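## Task

Lift the piece standing on A2 off the board and set it upright on the table, then carry the piece from C3 onto A2. Square names are printed along the board's edge. When finished, all other squares must contain exactly what they started with, every piece on the board must stand upright and lie wholly within its square, and nothing may rely on the robot to stay in place.

## Robot and tools

ROBOT. One six-joint arm (an Elite CS612, UR-style chain) carrying a two-finger parallel gripper with a 50 mm maximum gap. Fingers point along the gripper's +z axis and close along its x axis. A flat block about 9 cm wide juts from the last joint's axis toward the gripper's -y side and rotates with it; keep it clear of pieces and the board. The reported end_effector_position is the midpoint between the pads; fingertips extend 17.5 mm past it. Turning only wrist 3 swings that point around a 25 mm circle.

FRAMES. Results report the gripper in the scene frame, in metres and a wxyz quaternion, plus linear (m/s) and angular (rad/s) velocity. Origin: table surface directly beneath the arm base; +z up; +y is to the left when facing along +x. The base may be slightly tilted, and the printed hand position grows less accurate at long reach. Joint positions and Joint velocities are listed in rad and rad/s in column order.

execute_actions. Argument actions is a list holding zero or one item; optional pictures (boolean) asks for camera images (default: included).
- Empty list: no command, just returns the current state.
- Motion: {"rows": [[9 numbers], ...], "steps": n}, n from 1 to 15 (default 15), each step lasting 1/30 s. Row k drives step k; if rows run out, the last row repeats. Up to 15 rows.
- Wait: {"steps": n} with no rows, n up to 300; it ends when n steps have elapsed since the previous result.
Each row is one flat list of 9 numbers for the single arm, in this order: shoulder_pan, shoulder_lift, elbow, wrist_1, wrist_2, wrist_3 (absolute target joint angles in radians, same convention as Joint positions, not offsets), then gripper position, force_limit, speed (each a scale in [-1, 1]).
Joint ranges: pan, lift, wrist 1, 2, 3 each -6.283 to 6.283; elbow -3.142 to 3.142. A target more than 0.010 rad beyond a range end, and farther out than the current angle, makes the call refused (nothing is sent). True ends may differ by up to 0.010 rad; a joint pushed past its true end stops there and the result prints "joint sent to its limit" (possibly referring to an earlier action). Absence of that line proves nothing.
Motion shaping: commands are smoothed with about 0.15 s lag. Each step, targets are clipped to within 0.292 rad of the measured angle for pan and lift, 0.365 for elbow, 0.438 for the wrists; and if targets would place the gripper over 70 mm from where it is, all are pulled back proportionally. So large moves need several calls. Between calls the arm keeps heading to the last row until it has nearly stopped or a step is HELD.

GRIPPER numbers. position: +1 fully open (50 mm), around -0.65 the pads meet; send -1 to grip, which closes until blocked. force_limit per pad: -1 about 20 N, 0 about 102 N, +1 about 185 N (actual grip up to ~17% higher). speed of gap change: -1 is 20 mm/s, 0 is 85, +1 is 150. Fingers that have stopped ignore new force or speed until position changes by at least 0.01; to loosen a grip, open first. position_measured is in counts: gap ≈ (250 - counts) × 0.202 mm.
object_status: 0 moving; 1 blocked while opening; 2 blocked while closing (a real grasp, which is what to confirm); 3 reached target or pads met (usually empty hand). Any new position resets it to 0 briefly. If grip falls off the fingers re-close on their own, except after gripping at force_limit -1, where status can stay 2 with nothing held. Gripping an immovable object off centre weakens over time.

RESULT LINES. "joint command not followed": the clearance check (mount blocks and posts count as arm) altered or blocked targets. HELD marks steps where your row was not fully sent. TORQUE FAULT: contact torque hit a joint's load limit (pan and lift 300, elbow 136, wrists 50.9 N m, held weight included); FORCE FAULT: 150 N external force anywhere on arm, tool or load. Either freezes the arm for 10 s, drops the rest of the call, and lets it yield to contact. MOTOR HOT appears from 70 °C; at 85 °C an OVER-TEMPERATURE FAULT brakes the arm until cooled. Holding loads, even while idle, heats motors.

CAMERAS. cam_head_left, cam_head_right, cam_high, cam_low (896x504) and cam_wrist (504x504 fisheye on the hand). Calibration (K, distortion, T_world_to_cam) is provided; actual cameras may deviate by a couple of degrees and millimetres. zoom_image takes camera and region [x0, y0, x1, y1] in pixels, origin top-left, at most 504 by 504, and returns a sharper crop of that camera's latest image.

read_manual(section="licences") only returns licence texts. finished_scene(scene) with 1 or 2 closes that scene irreversibly, grades it and reveals the next task; answering without a tool call ends everything.

CAUTIONS. Pieces are small: approach from above, open wide, descend, close at gentle force and confirm status 2 before lifting. Occasionally a held part gets tugged briefly. Never knock or drop anything off the table, avoid slamming or pressing hard into the board, and release pieces only once they rest upright and centred in their squares.

Each tool is called after "Request:" as name(argument=value, ...) on one line, values as JSON.

## Session

I'll start by looking at the current state.

Request:
execute_actions(actions=[])

Scene clock: 0.00 s of 4400.00 s.
end_effector_position=(+0.8462, +0.2902, +0.3100) position_measured=3 object_status=3 end_effector_quat_wxyz=(+0.054, +0.478, +0.876, +0.024) end_effector_velocity=(+0.000, -0.000, -0.000) end_effector_angular_velocity=(+0.000, -0.000, -0.000)
Joint positions: [ 2.829 -1.284  1.646 -1.749 -0.814 -0.953]
Joint velocities: [-0.  0. -0. -0.  0.  0.]
Motor temperatures (°C, as the motors report them): [24 26 26 29 33 30]

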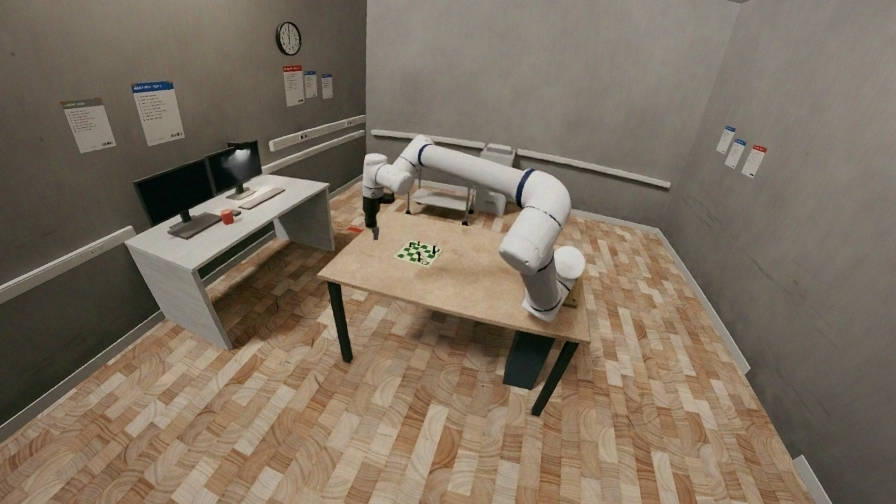

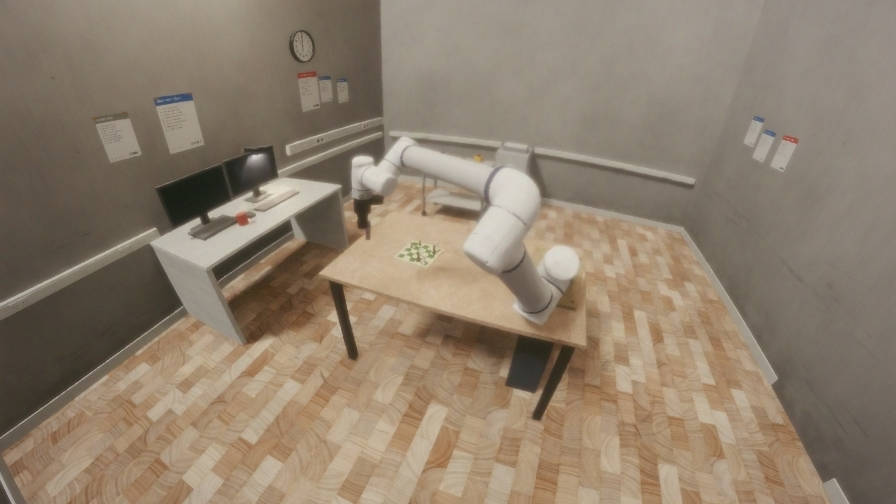

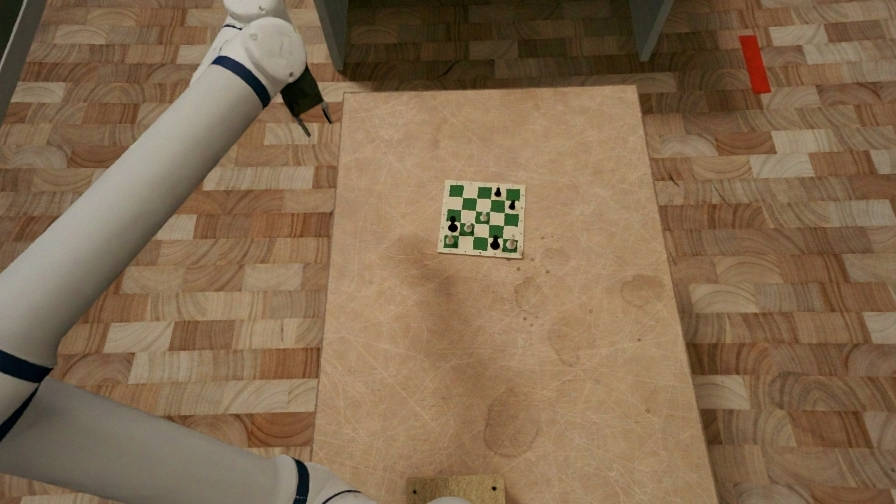

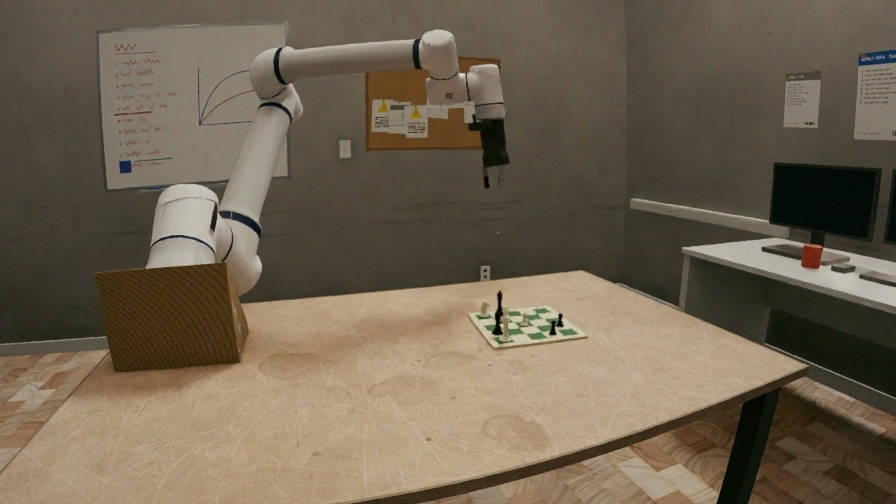

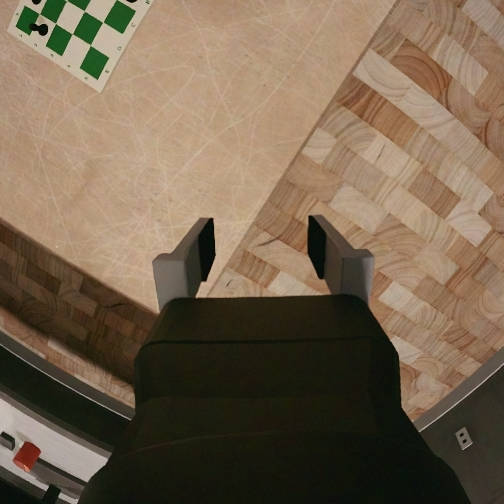

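Request:
zoom_image(camera="cam_high", region=[400, 150, 560, 290])

Request:
zoom_image(camera="cam_low", region=[440, 270, 620, 370])

Region (400, 150, 560, 290) of cam_high's 896x504 image, scaled by 3.150, with more detail than that image has; it fills the top 441 rows of this view, and the rest is white.

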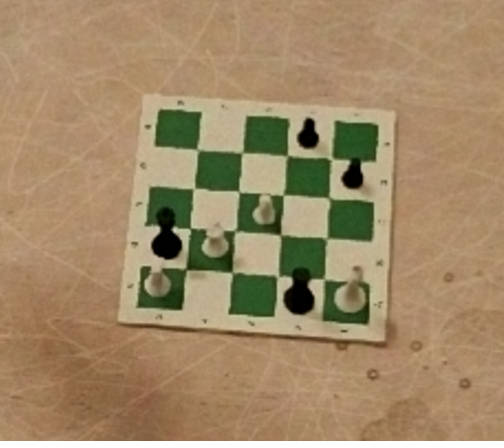

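Region (440, 270, 620, 370) of cam_low's 896x504 image, scaled by 2.800, with more detail than that image has.

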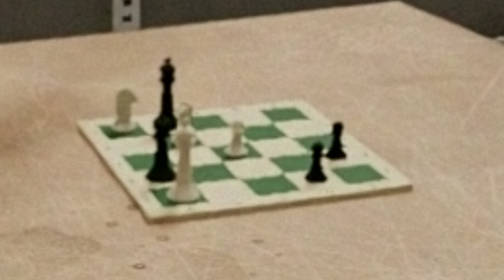

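Request:
zoom_image(camera="cam_high", region=[430, 175, 535, 265])

Request:
zoom_image(camera="cam_wrist", region=[0, 0, 170, 110])

Region (430, 175, 535, 265) of cam_high's 896x504 image, scaled by 4.800, with more detail than that image has; it fills the top 432 rows of this view, and the rest is white.

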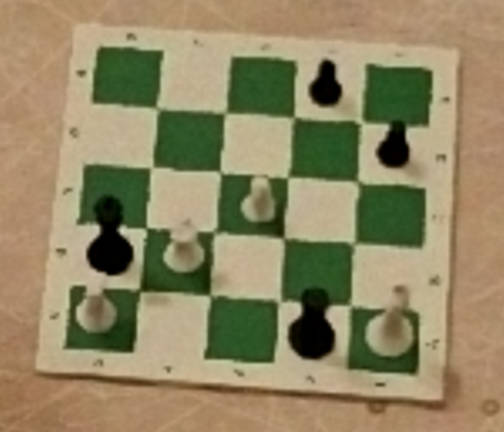

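Region (0, 0, 170, 110) of cam_wrist's 504x504 image, scaled by 2.965, with more detail than that image has; it fills the top 326 rows of this view, and the rest is white.

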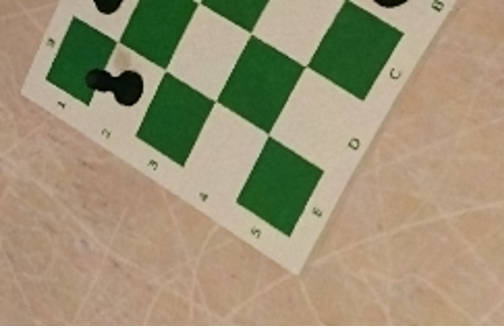

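Request:
execute_actions(actions=[{"rows": [[2.812,-1.271,1.667,-1.761,-0.824,-1.039,1,-0.5,0],[2.795,-1.257,1.687,-1.773,-0.833,-1.124,1,-0.5,0],[2.779,-1.244,1.708,-1.785,-0.843,-1.210,1,-0.5,0],[2.762,-1.230,1.728,-1.797,-0.853,-1.296,1,-0.5,0],[2.745,-1.217,1.749,-1.809,-0.862,-1.381,1,-0.5,0],[2.728,-1.204,1.770,-1.821,-0.872,-1.467,1,-0.5,0],[2.711,-1.190,1.790,-1.833,-0.882,-1.553,1,-0.5,0],[2.695,-1.177,1.811,-1.845,-0.891,-1.638,1,-0.5,0],[2.678,-1.163,1.831,-1.857,-0.901,-1.724,1,-0.5,0],[2.661,-1.150,1.852,-1.869,-0.911,-1.810,1,-0.5,0],[2.644,-1.137,1.873,-1.881,-0.920,-1.895,1,-0.5,0],[2.627,-1.123,1.893,-1.893,-0.930,-1.981,1,-0.5,0],[2.611,-1.110,1.914,-1.905,-0.940,-2.067,1,-0.5,0],[2.594,-1.096,1.934,-1.917,-0.949,-2.152,1,-0.5,0],[2.577,-1.083,1.955,-1.929,-0.959,-2.238,1,-0.5,0]], "steps": 15}], pictures=false)

Request:
execute_actions(actions=[{"steps": 45}])

Scene clock: 120.50 s of 4400.00 s.
end_effector_position=(+0.7985, +0.0860, +0.2573) position_measured=3 object_status=3 end_effector_quat_wxyz=(+0.032, +0.299, +0.954, -0.003) end_effector_velocity=(-0.173, -0.419, -0.133) end_effector_angular_velocity=(-0.016, +0.160, +0.534)
Joint positions: [ 2.698 -1.18   1.806 -1.842 -0.889 -1.554]
Joint velocities: [-0.304  0.244  0.372 -0.216 -0.174 -1.011]
Motor temperatures (°C, as the motors report them): [24 26 26 29 33 30]
Steps of this call (steps 1 to 90: nothing new was sent; then 117.00 s passed at rest; steps 91 to 105: all 15 steps of this action). Readings (joint positions | what the end effector reports):
91: [2.828 -1.283 1.647 -1.750 -0.814 -0.958] | position_measured=3 object_status=3
92: [2.823 -1.280 1.653 -1.754 -0.817 -0.986] | position_measured=3 object_status=3
94: [2.805 -1.265 1.676 -1.766 -0.828 -1.076] | position_measured=3 object_status=3
98: [2.767 -1.235 1.722 -1.793 -0.849 -1.266] | position_measured=3 object_status=3
105: the state above

Scene clock: 122.00 s of 4400.00 s.
end_effector_position=(+0.7203, -0.0603, +0.2007) position_measured=3 object_status=3 end_effector_quat_wxyz=(+0.000, +0.053, +0.999, -0.001) end_effector_velocity=(-0.000, -0.001, -0.000) end_effector_angular_velocity=(+0.001, +0.000, -0.001)
Joint positions: [ 2.577 -1.083  1.955 -1.929 -0.959 -2.238]
Joint velocities: [-0.001  0.001 -0.     0.    -0.    -0.   ]
Motor temperatures (°C, as the motors report them): [24 26 26 29 33 30]
Steps of this call (steps 1 to 45: the robot went on to your last target). Readings (joint positions | what the end effector reports):
1: [2.688 -1.171 1.819 -1.850 -0.895 -1.589] | position_measured=3 object_status=3
2: [2.677 -1.163 1.832 -1.857 -0.901 -1.628] | position_measured=3 object_status=3
4: [2.656 -1.146 1.858 -1.872 -0.913 -1.720] | position_measured=3 object_status=3
8: [2.613 -1.112 1.911 -1.903 -0.938 -1.988] | position_measured=3 object_status=3
45: the state above
The arm was judged still, so your last target was given up. Only a new action makes it travel on or press farther. Fingers that are still opening or closing keep moving.
camera_calibration (this result's frames):
cam_wrist: T_world_to_cam=[[-0.990831, 0.13422, -0.0154525, 0.723661], [0.121043, 0.932673, 0.33981, -0.105355], [0.0600215, 0.334824, -0.940367, 0.311731], [0, 0, 0, 1]] pos_world=[0.711068, -0.103243, 0.340124]

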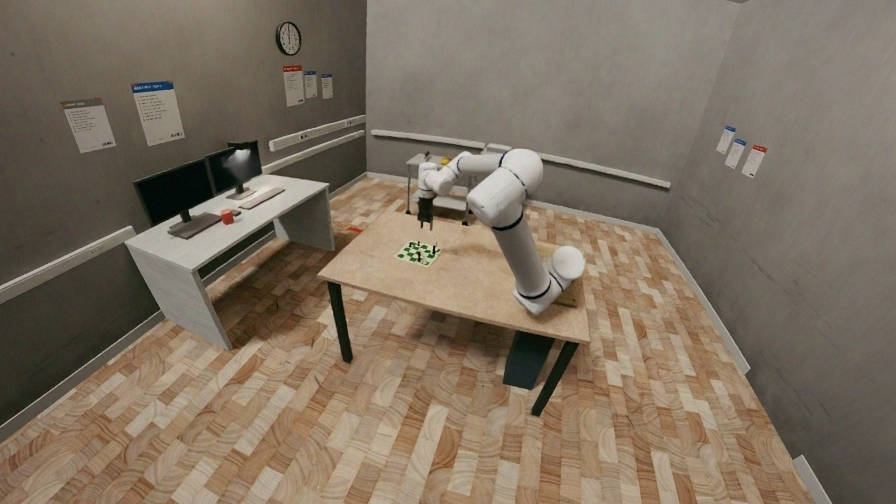

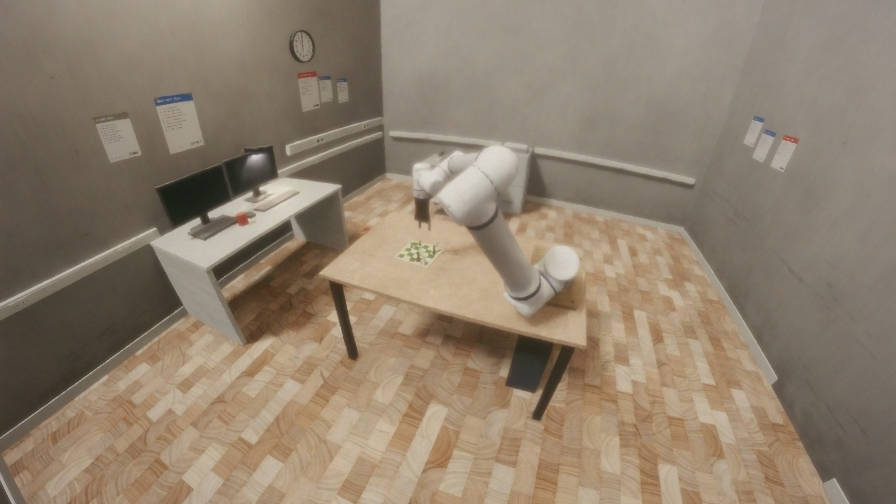

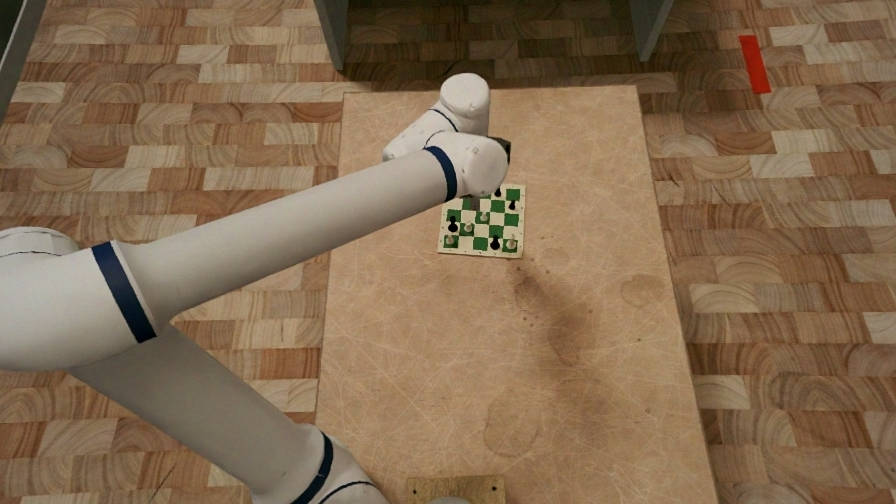

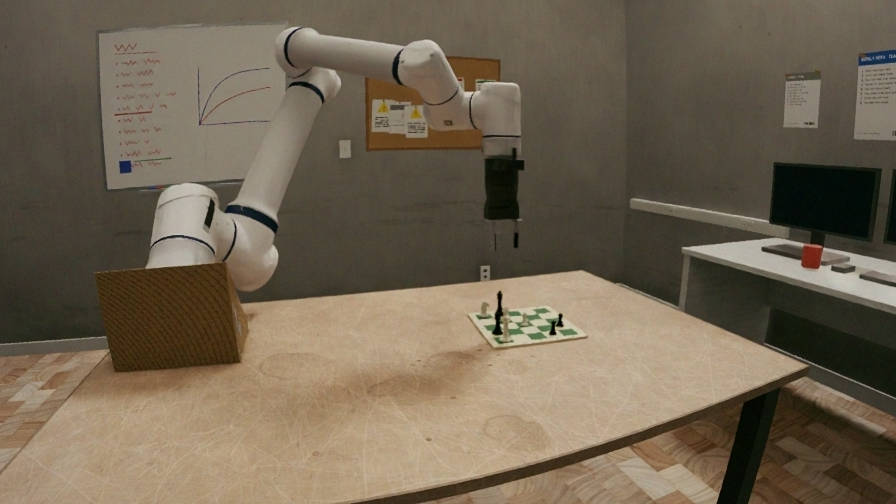

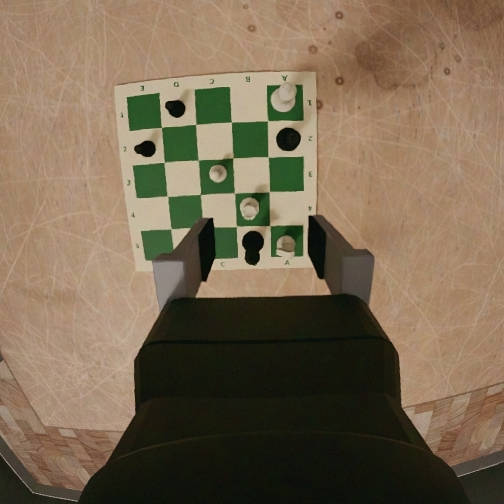

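Request:
zoom_image(camera="cam_wrist", region=[100, 60, 340, 280])

Region (100, 60, 340, 280) of cam_wrist's 504x504 image, scaled by 2.100, with more detail than that image has; it fills the top 462 rows of this view, and the rest is white.

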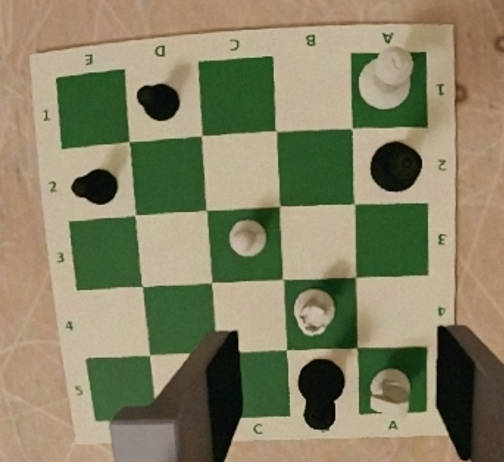

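Request:
zoom_image(camera="cam_wrist", region=[140, 190, 390, 330])

Region (140, 190, 390, 330) of cam_wrist's 504x504 image, scaled by 2.016, with more detail than that image has; it fills the top 282 rows of this view, and the rest is white.

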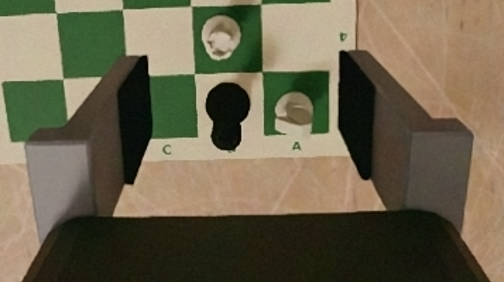

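Request:
zoom_image(camera="cam_wrist", region=[0, 250, 504, 504])

Region (0, 250, 504, 504) of cam_wrist's 504x504 image, scaled by 1.000; it fills the top 254 rows of this view, and the rest is white.

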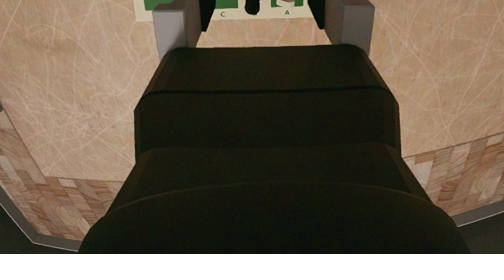

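Request:
execute_actions(actions=[{"rows": [[2.5768,-1.0819,1.9562,-1.9311,-0.9591,-2.2382,1,-0.5,0],[2.5764,-1.0789,1.9595,-1.9372,-0.9593,-2.2386,1,-0.5,0],[2.5758,-1.0741,1.9645,-1.9466,-0.9596,-2.2394,1,-0.5,0],[2.5749,-1.0681,1.9711,-1.9586,-0.9601,-2.2403,1,-0.5,0],[2.5739,-1.0609,1.9788,-1.9728,-0.9606,-2.2414,1,-0.5,0],[2.5728,-1.0530,1.9873,-1.9885,-0.9612,-2.2426,1,-0.5,0],[2.5717,-1.0447,1.9963,-2.0051,-0.9618,-2.2439,1,-0.5,0],[2.5705,-1.0362,2.0055,-2.0219,-0.9624,-2.2451,1,-0.5,0],[2.5694,-1.0279,2.0145,-2.0385,-0.9630,-2.2464,1,-0.5,0],[2.5683,-1.0200,2.0230,-2.0542,-0.9636,-2.2476,1,-0.5,0],[2.5673,-1.0128,2.0307,-2.0684,-0.9641,-2.2487,1,-0.5,0],[2.5664,-1.0068,2.0373,-2.0804,-0.9646,-2.2496,1,-0.5,0],[2.5658,-1.0020,2.0423,-2.0898,-0.9649,-2.2504,1,-0.5,0],[2.5653,-0.9990,2.0456,-2.0959,-0.9651,-2.2508,1,-0.5,0],[2.5652,-0.9979,2.0468,-2.0980,-0.9652,-2.2510,1,-0.5,0]], "steps": 15}], pictures=false)

Request:
execute_actions(actions=[{"steps": 20}])

Scene clock: 239.33 s of 4400.00 s.
end_effector_position=(+0.6925, -0.1027, +0.1424) position_measured=3 object_status=3 end_effector_quat_wxyz=(-0.000, +0.053, +0.999, -0.001) end_effector_velocity=(-0.060, -0.072, -0.111) end_effector_angular_velocity=(+0.002, +0.002, -0.001)
Joint positions: [ 2.567 -1.013  2.031 -2.069 -0.964 -2.249]
Joint velocities: [-0.018  0.136  0.146 -0.267 -0.01  -0.021]
Motor temperatures (°C, as the motors report them): [24 26 27 29 33 30]
Steps of this call (steps 1 to 90: nothing new was sent; then 113.83 s passed at rest; steps 91 to 105: all 15 steps of this action). Readings (joint positions | what the end effector reports):
91: [2.577 -1.083 1.955 -1.929 -0.959 -2.238] | position_measured=3 object_status=3
92: [2.577 -1.082 1.956 -1.930 -0.959 -2.238] | position_measured=3 object_status=3
94: [2.576 -1.079 1.959 -1.937 -0.959 -2.239] | position_measured=3 object_status=3
98: [2.574 -1.059 1.981 -1.976 -0.961 -2.242] | position_measured=3 object_status=3
105: the state above

Scene clock: 240.00 s of 4400.00 s.
end_effector_position=(+0.6860, -0.1104, +0.1306) position_measured=3 object_status=3 end_effector_quat_wxyz=(+0.000, +0.053, +0.999, -0.001) end_effector_velocity=(-0.000, -0.000, -0.000) end_effector_angular_velocity=(-0.000, -0.001, +0.000)
Joint positions: [ 2.565 -0.998  2.047 -2.098 -0.965 -2.251]
Joint velocities: [-0.     0.001  0.    -0.001 -0.     0.   ]
Motor temperatures (°C, as the motors report them): [24 26 27 29 33 30]
Steps of this call (steps 1 to 20: the robot went on to your last target). Readings (joint positions | what the end effector reports):
1: [2.567 -1.009 2.035 -2.077 -0.964 -2.249] | position_measured=3 object_status=3
2: [2.566 -1.006 2.038 -2.082 -0.965 -2.250] | position_measured=3 object_status=3
4: [2.566 -1.002 2.042 -2.090 -0.965 -2.250] | position_measured=3 object_status=3
8: [2.565 -0.999 2.045 -2.096 -0.965 -2.251] | position_measured=3 object_status=3
20: the state above
camera_calibration (this result's frames):
cam_wrist: T_world_to_cam=[[-0.990852, 0.134148, -0.0147461, 0.695187], [0.121206, 0.932622, 0.33989, -0.0307992], [0.0593483, 0.334993, -0.940349, 0.26504], [0, 0, 0, 1]] pos_world=[0.676831, -0.153321, 0.26995]

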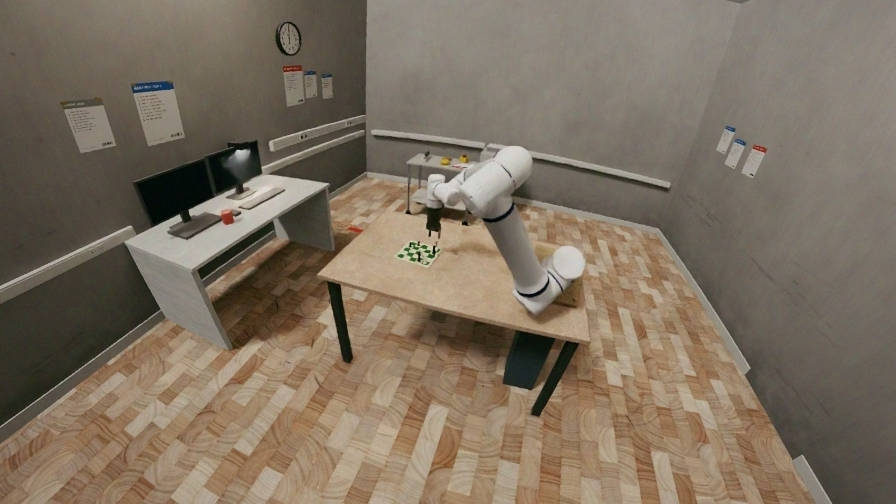

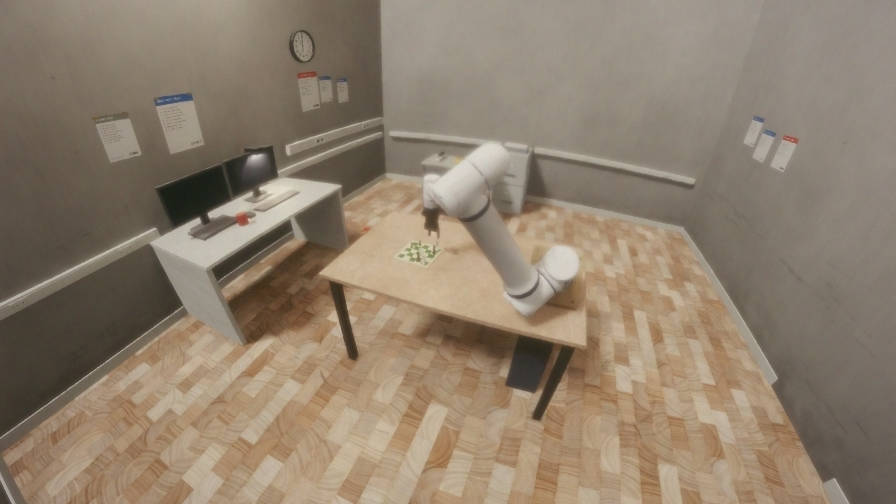

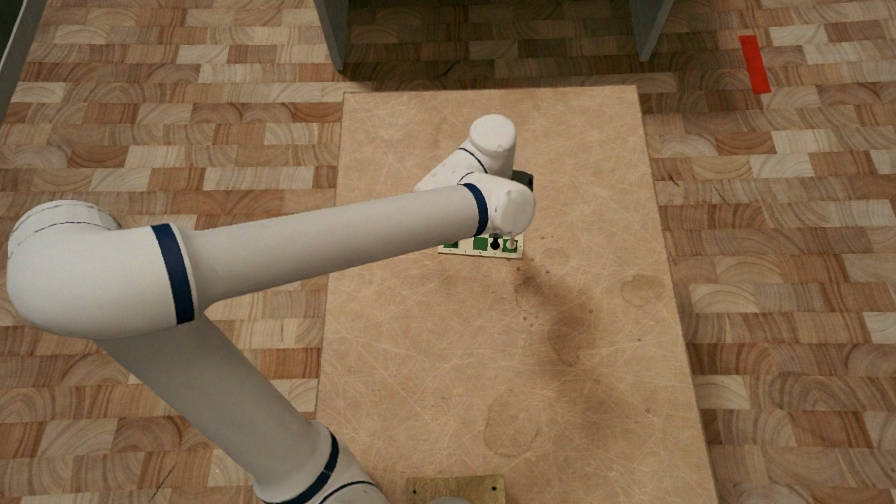

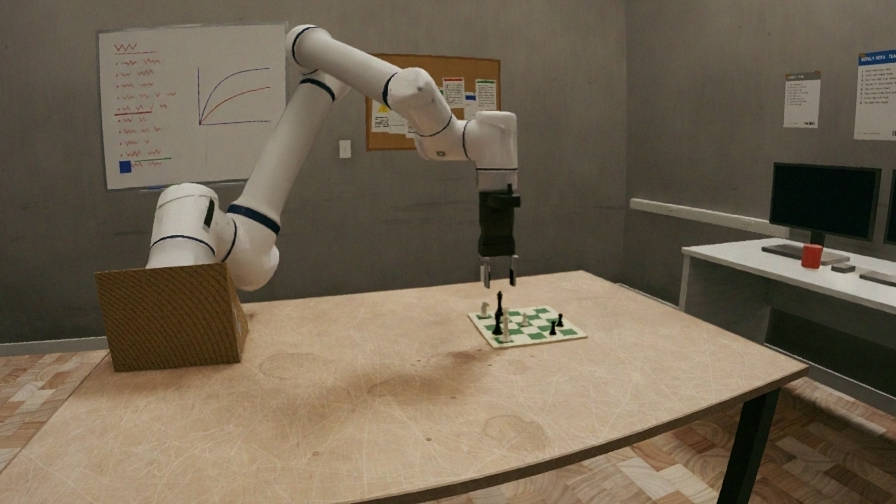

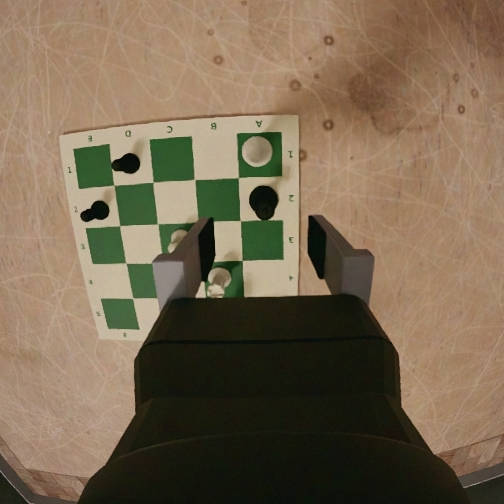

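Request:
zoom_image(camera="cam_wrist", region=[180, 100, 350, 300])

Request:
zoom_image(camera="cam_low", region=[440, 230, 600, 360])

Region (180, 100, 350, 300) of cam_wrist's 504x504 image, scaled by 2.520, with more detail than that image has; it fills the left 428 columns of this view, and the rest is white.

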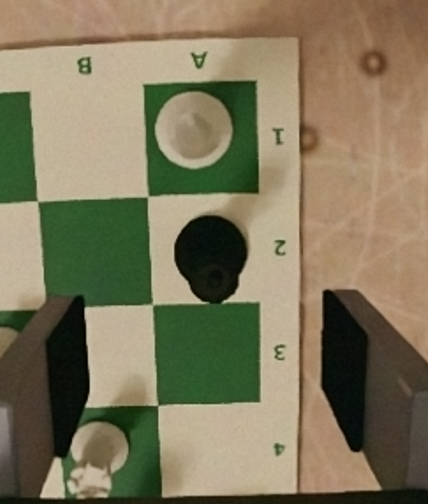

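Region (440, 230, 600, 360) of cam_low's 896x504 image, scaled by 3.150, with more detail than that image has; it fills the top 410 rows of this view, and the rest is white.

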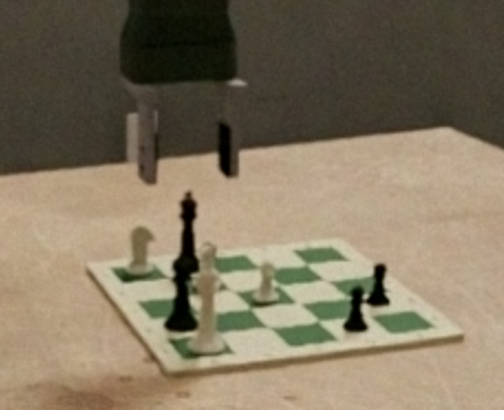

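Request:
execute_actions(actions=[{"rows": [[2.5660,-0.9968,2.0474,-2.1002,-0.9648,-2.2502,0.5,-0.5,0],[2.5682,-0.9937,2.0491,-2.1064,-0.9637,-2.2478,0.5,-0.5,0],[2.5716,-0.9889,2.0518,-2.1160,-0.9621,-2.2441,0.5,-0.5,0],[2.5761,-0.9827,2.0552,-2.1284,-0.9600,-2.2393,0.5,-0.5,0],[2.5813,-0.9755,2.0592,-2.1429,-0.9574,-2.2337,0.5,-0.5,0],[2.5870,-0.9675,2.0637,-2.1590,-0.9547,-2.2275,0.5,-0.5,0],[2.5931,-0.9590,2.0684,-2.1760,-0.9517,-2.2210,0.5,-0.5,0],[2.5992,-0.9503,2.0731,-2.1932,-0.9488,-2.2143,0.5,-0.5,0],[2.6053,-0.9418,2.0778,-2.2102,-0.9458,-2.2078,0.5,-0.5,0],[2.6110,-0.9338,2.0823,-2.2263,-0.9431,-2.2016,0.5,-0.5,0],[2.6162,-0.9266,2.0863,-2.2408,-0.9405,-2.1960,0.5,-0.5,0],[2.6207,-0.9204,2.0897,-2.2532,-0.9384,-2.1912,0.5,-0.5,0],[2.6241,-0.9156,2.0924,-2.2628,-0.9368,-2.1875,0.5,-0.5,0],[2.6263,-0.9125,2.0941,-2.2690,-0.9357,-2.1851,0.5,-0.5,0],[2.6271,-0.9114,2.0947,-2.2712,-0.9353,-2.1843,0.5,-0.5,0]], "steps": 15}], pictures=false)

Request:
execute_actions(actions=[{"steps": 20}])

Scene clock: 328.57 s of 4400.00 s.
end_effector_position=(+0.6834, -0.1132, +0.0624) position_measured=78 object_status=3 end_effector_quat_wxyz=(-0.000, +0.053, +0.999, -0.001) end_effector_velocity=(-0.013, -0.001, -0.131) end_effector_angular_velocity=(+0.004, +0.004, -0.001)
Joint positions: [ 2.616 -0.926  2.087 -2.241 -0.94  -2.196]
Joint velocities: [ 0.1    0.139  0.076 -0.273  0.047  0.106]
Motor temperatures (°C, as the motors report them): [24 26 27 29 33 30]
Steps of this call (steps 1 to 15: the robot went on to your last target; steps 16 to 90: nothing new was sent; then 85.07 s passed at rest; steps 91 to 105: all 15 steps of this action). Readings (joint positions | what the end effector reports):
91: [2.565 -0.998 2.047 -2.098 -0.965 -2.251] | position_measured=13 object_status=0
92: [2.565 -0.997 2.047 -2.099 -0.965 -2.251] | position_measured=28 object_status=0
94: [2.568 -0.994 2.049 -2.107 -0.964 -2.248] | position_measured=56 object_status=0
98: [2.582 -0.974 2.060 -2.146 -0.957 -2.232] | position_measured=78 object_status=0
105: the state above

Scene clock: 329.23 s of 4400.00 s.
end_effector_position=(+0.6821, -0.1133, +0.0486) position_measured=78 object_status=3 end_effector_quat_wxyz=(+0.000, +0.053, +0.999, -0.001) end_effector_velocity=(-0.000, -0.000, +0.000) end_effector_angular_velocity=(-0.000, -0.000, -0.001)
Joint positions: [ 2.627 -0.911  2.095 -2.271 -0.935 -2.184]
Joint velocities: [-0.001  0.     0.    -0.001 -0.     0.   ]
Motor temperatures (°C, as the motors report them): [24 26 27 29 33 30]
Steps of this call (steps 1 to 20: the robot went on to your last target). Readings (joint positions | what the end effector reports):
1: [2.619 -0.922 2.089 -2.249 -0.939 -2.193] | position_measured=78 object_status=3
2: [2.621 -0.919 2.090 -2.255 -0.938 -2.190] | position_measured=78 object_status=3
4: [2.624 -0.916 2.092 -2.263 -0.937 -2.188] | position_measured=78 object_status=3
8: [2.626 -0.913 2.094 -2.269 -0.936 -2.185] | position_measured=78 object_status=3
20: the state above
camera_calibration (this result's frames):
cam_wrist: T_world_to_cam=[[-0.990849, 0.134158, -0.0148026, 0.690512], [0.121193, 0.932601, 0.339953, 0.000241312], [0.0594124, 0.335048, -0.940326, 0.189107], [0, 0, 0, 1]] pos_world=[0.672929, -0.156223, 0.187962]

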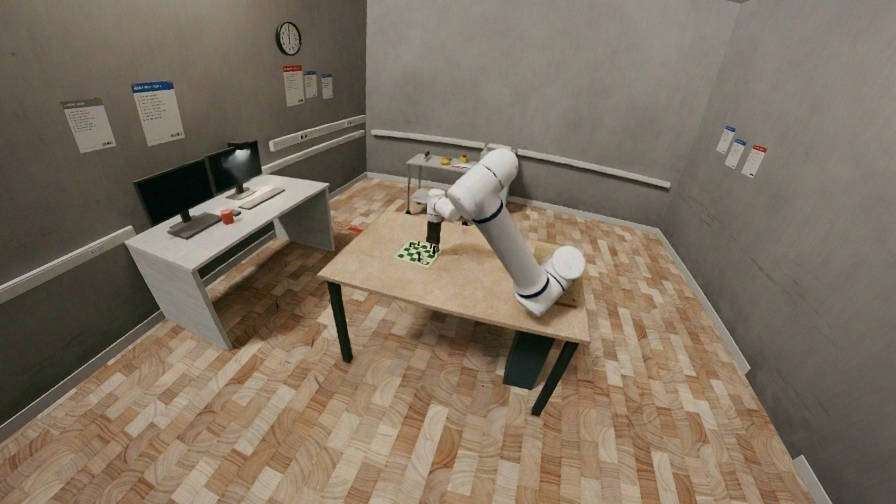

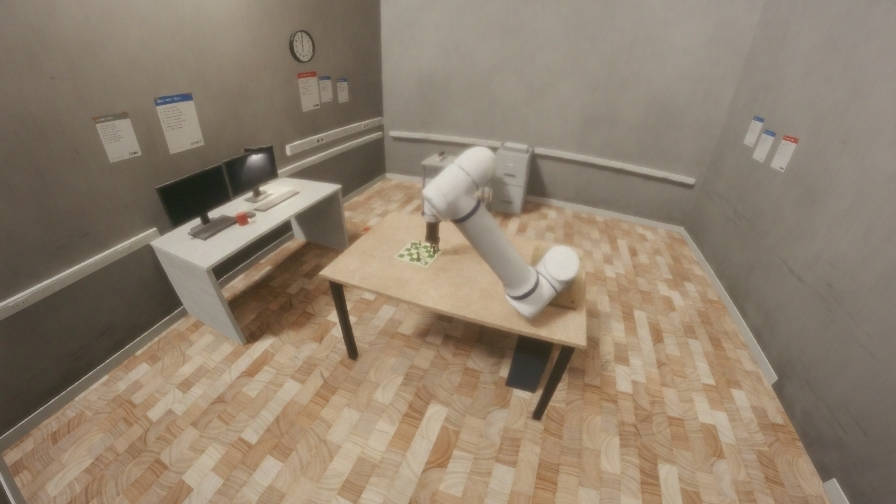

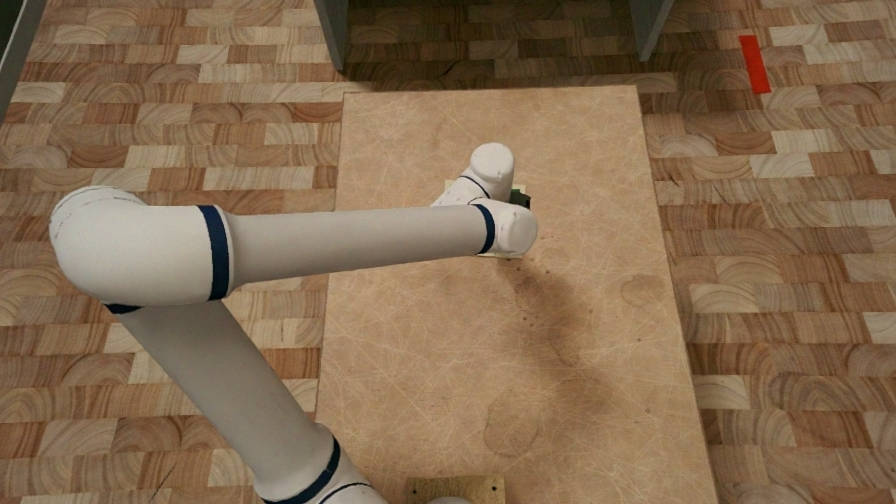

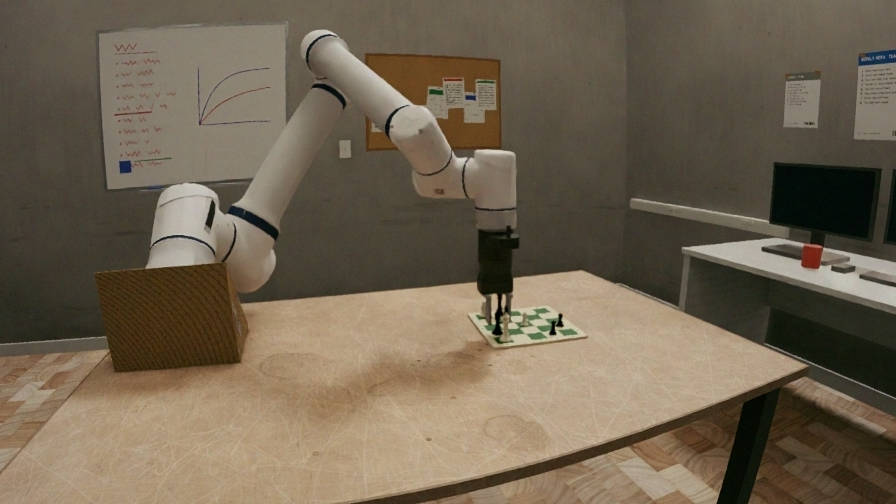

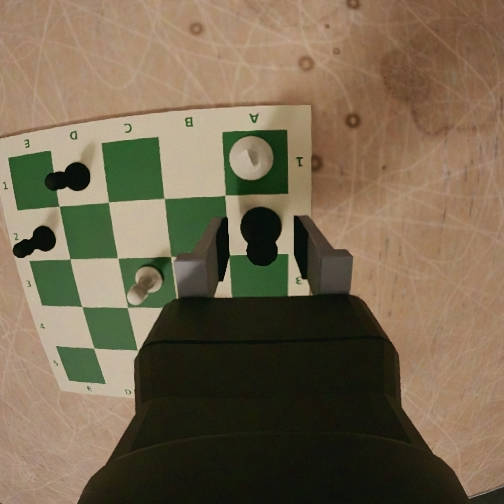

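Request:
zoom_image(camera="cam_wrist", region=[160, 110, 370, 310])

Request:
zoom_image(camera="cam_low", region=[450, 260, 570, 360])

Region (160, 110, 370, 310) of cam_wrist's 504x504 image, scaled by 2.400, with more detail than that image has; it fills the top 480 rows of this view, and the rest is white.

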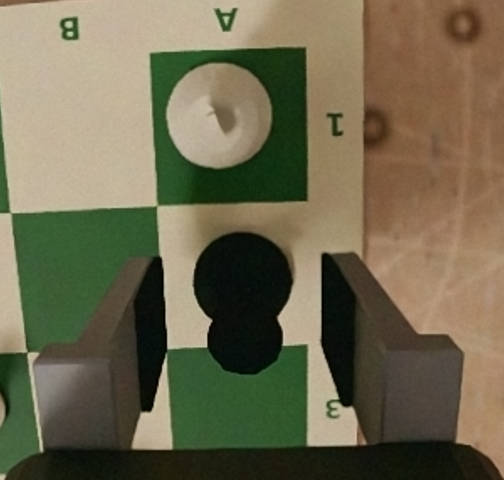

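Region (450, 260, 570, 360) of cam_low's 896x504 image, scaled by 4.200, with more detail than that image has.

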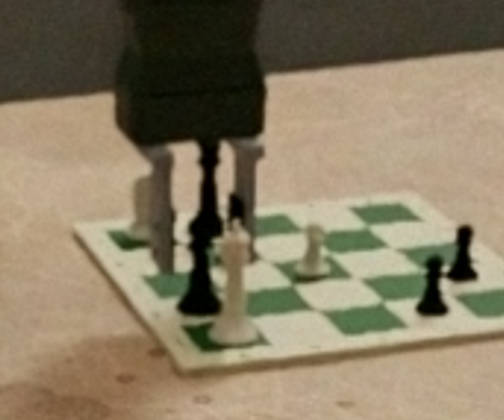

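Request:
execute_actions(actions=[{"rows": [[2.6271,-0.9114,2.0947,-2.2712,-0.9353,-2.1843,-1,-0.3,-0.4]], "steps": 15}], pictures=false)

Request:
execute_actions(actions=[{"steps": 10}])

Scene clock: 344.33 s of 4400.00 s.
end_effector_position=(+0.6821, -0.1133, +0.0485) position_measured=189 object_status=0 end_effector_quat_wxyz=(+0.000, +0.053, +0.999, -0.001) end_effector_velocity=(+0.000, -0.001, +0.000) end_effector_angular_velocity=(-0.000, -0.001, -0.000)
Joint positions: [ 2.627 -0.911  2.095 -2.271 -0.935 -2.184]
Joint velocities: [-0.001  0.    -0.    -0.    -0.    -0.   ]
Motor temperatures (°C, as the motors report them): [24 26 27 29 33 30]
Steps of this call (steps 1 to 15: the robot went on to your last target; steps 16 to 90: nothing new was sent; then 11.60 s passed at rest; steps 91 to 105: all 15 steps of this action). Readings (joint positions | what the end effector reports):
91: [2.627 -0.911 2.095 -2.271 -0.935 -2.184] | position_measured=85 object_status=0
92: [2.627 -0.911 2.095 -2.271 -0.935 -2.184] | position_measured=95 object_status=0
94: [2.627 -0.911 2.095 -2.271 -0.935 -2.184] | position_measured=115 object_status=0
98: [2.627 -0.911 2.095 -2.271 -0.935 -2.184] | position_measured=154 object_status=0
105: the state above

Scene clock: 344.67 s of 4400.00 s.
end_effector_position=(+0.6821, -0.1133, +0.0485) position_measured=189 object_status=2 end_effector_quat_wxyz=(+0.000, +0.053, +0.999, -0.001) end_effector_velocity=(+0.000, -0.000, +0.000) end_effector_angular_velocity=(-0.000, -0.001, +0.000)
Joint positions: [ 2.627 -0.911  2.095 -2.271 -0.935 -2.184]
Joint velocities: [-0.     0.    -0.    -0.001  0.     0.   ]
Motor temperatures (°C, as the motors report them): [24 26 27 29 33 30]
Steps of this call (steps 1 to 10: the robot went on to your last target). Readings (joint positions | what the end effector reports):
1: [2.627 -0.911 2.095 -2.271 -0.935 -2.184] | position_measured=189 object_status=0
2: [2.627 -0.911 2.095 -2.271 -0.935 -2.184] | position_measured=189 object_status=0
4: [2.627 -0.911 2.095 -2.271 -0.935 -2.184] | position_measured=189 object_status=2
8: [2.627 -0.911 2.095 -2.271 -0.935 -2.184] | position_measured=189 object_status=2
10: the state above
camera_calibration (this result's frames):
cam_wrist: T_world_to_cam=[[-0.990849, 0.134159, -0.0147972, 0.690506], [0.121195, 0.9326, 0.339955, 0.000249641], [0.0594079, 0.335051, -0.940325, 0.189082], [0, 0, 0, 1]] pos_world=[0.672924, -0.156222, 0.187931]

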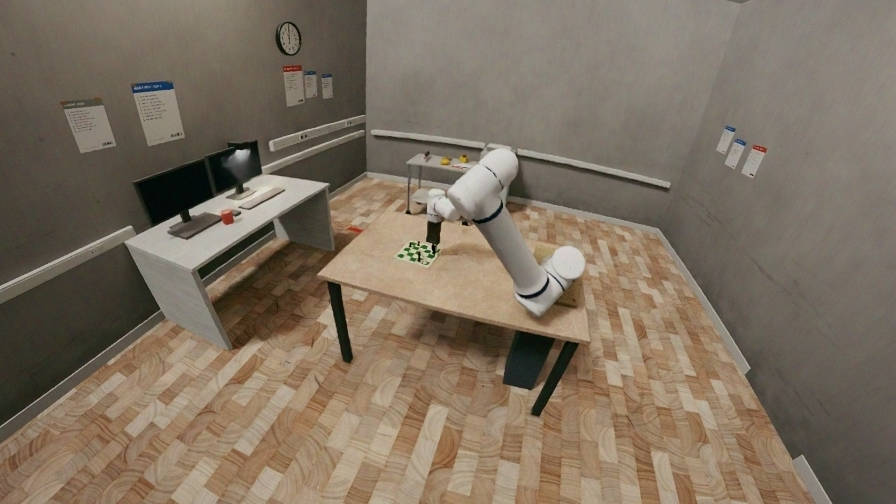

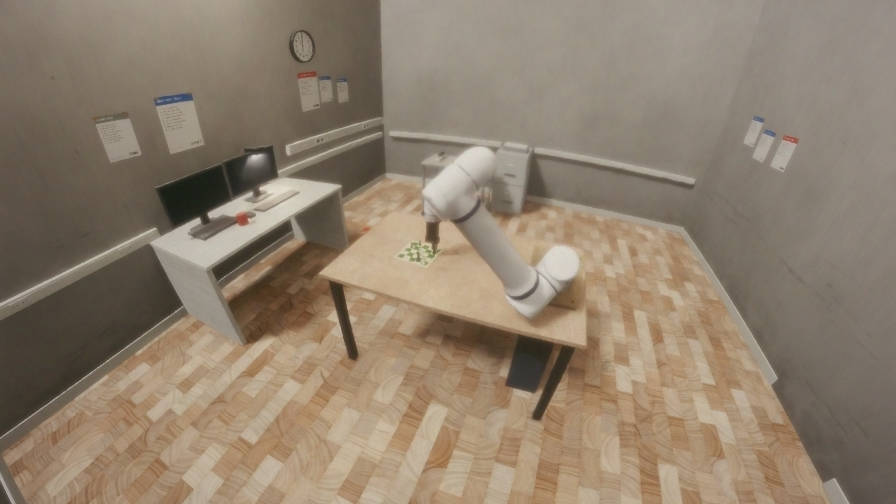

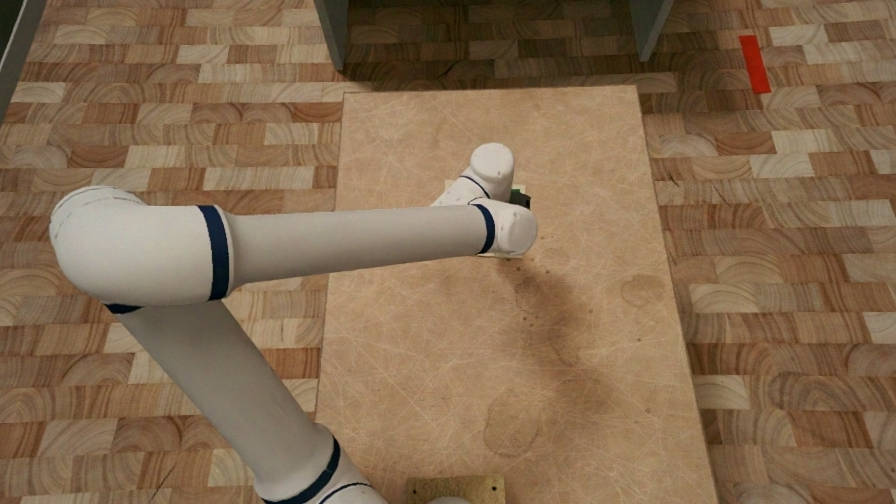

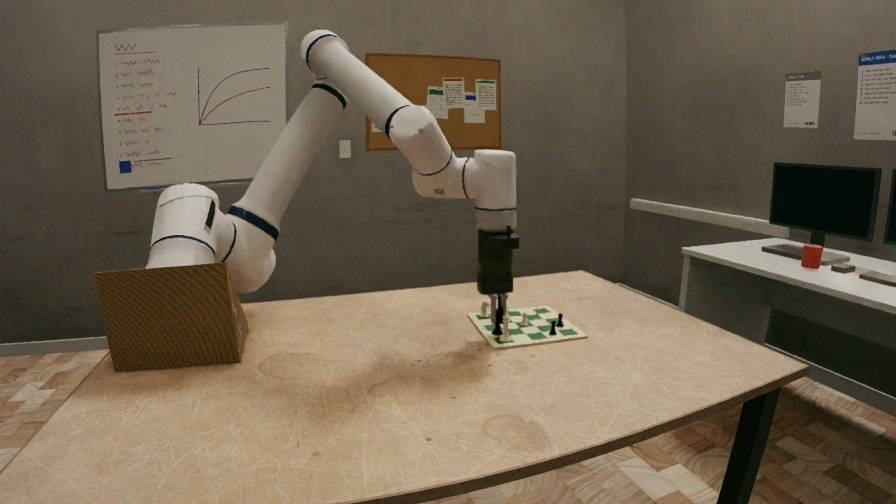

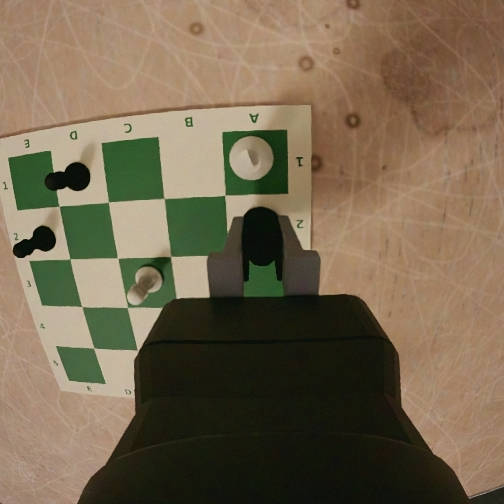

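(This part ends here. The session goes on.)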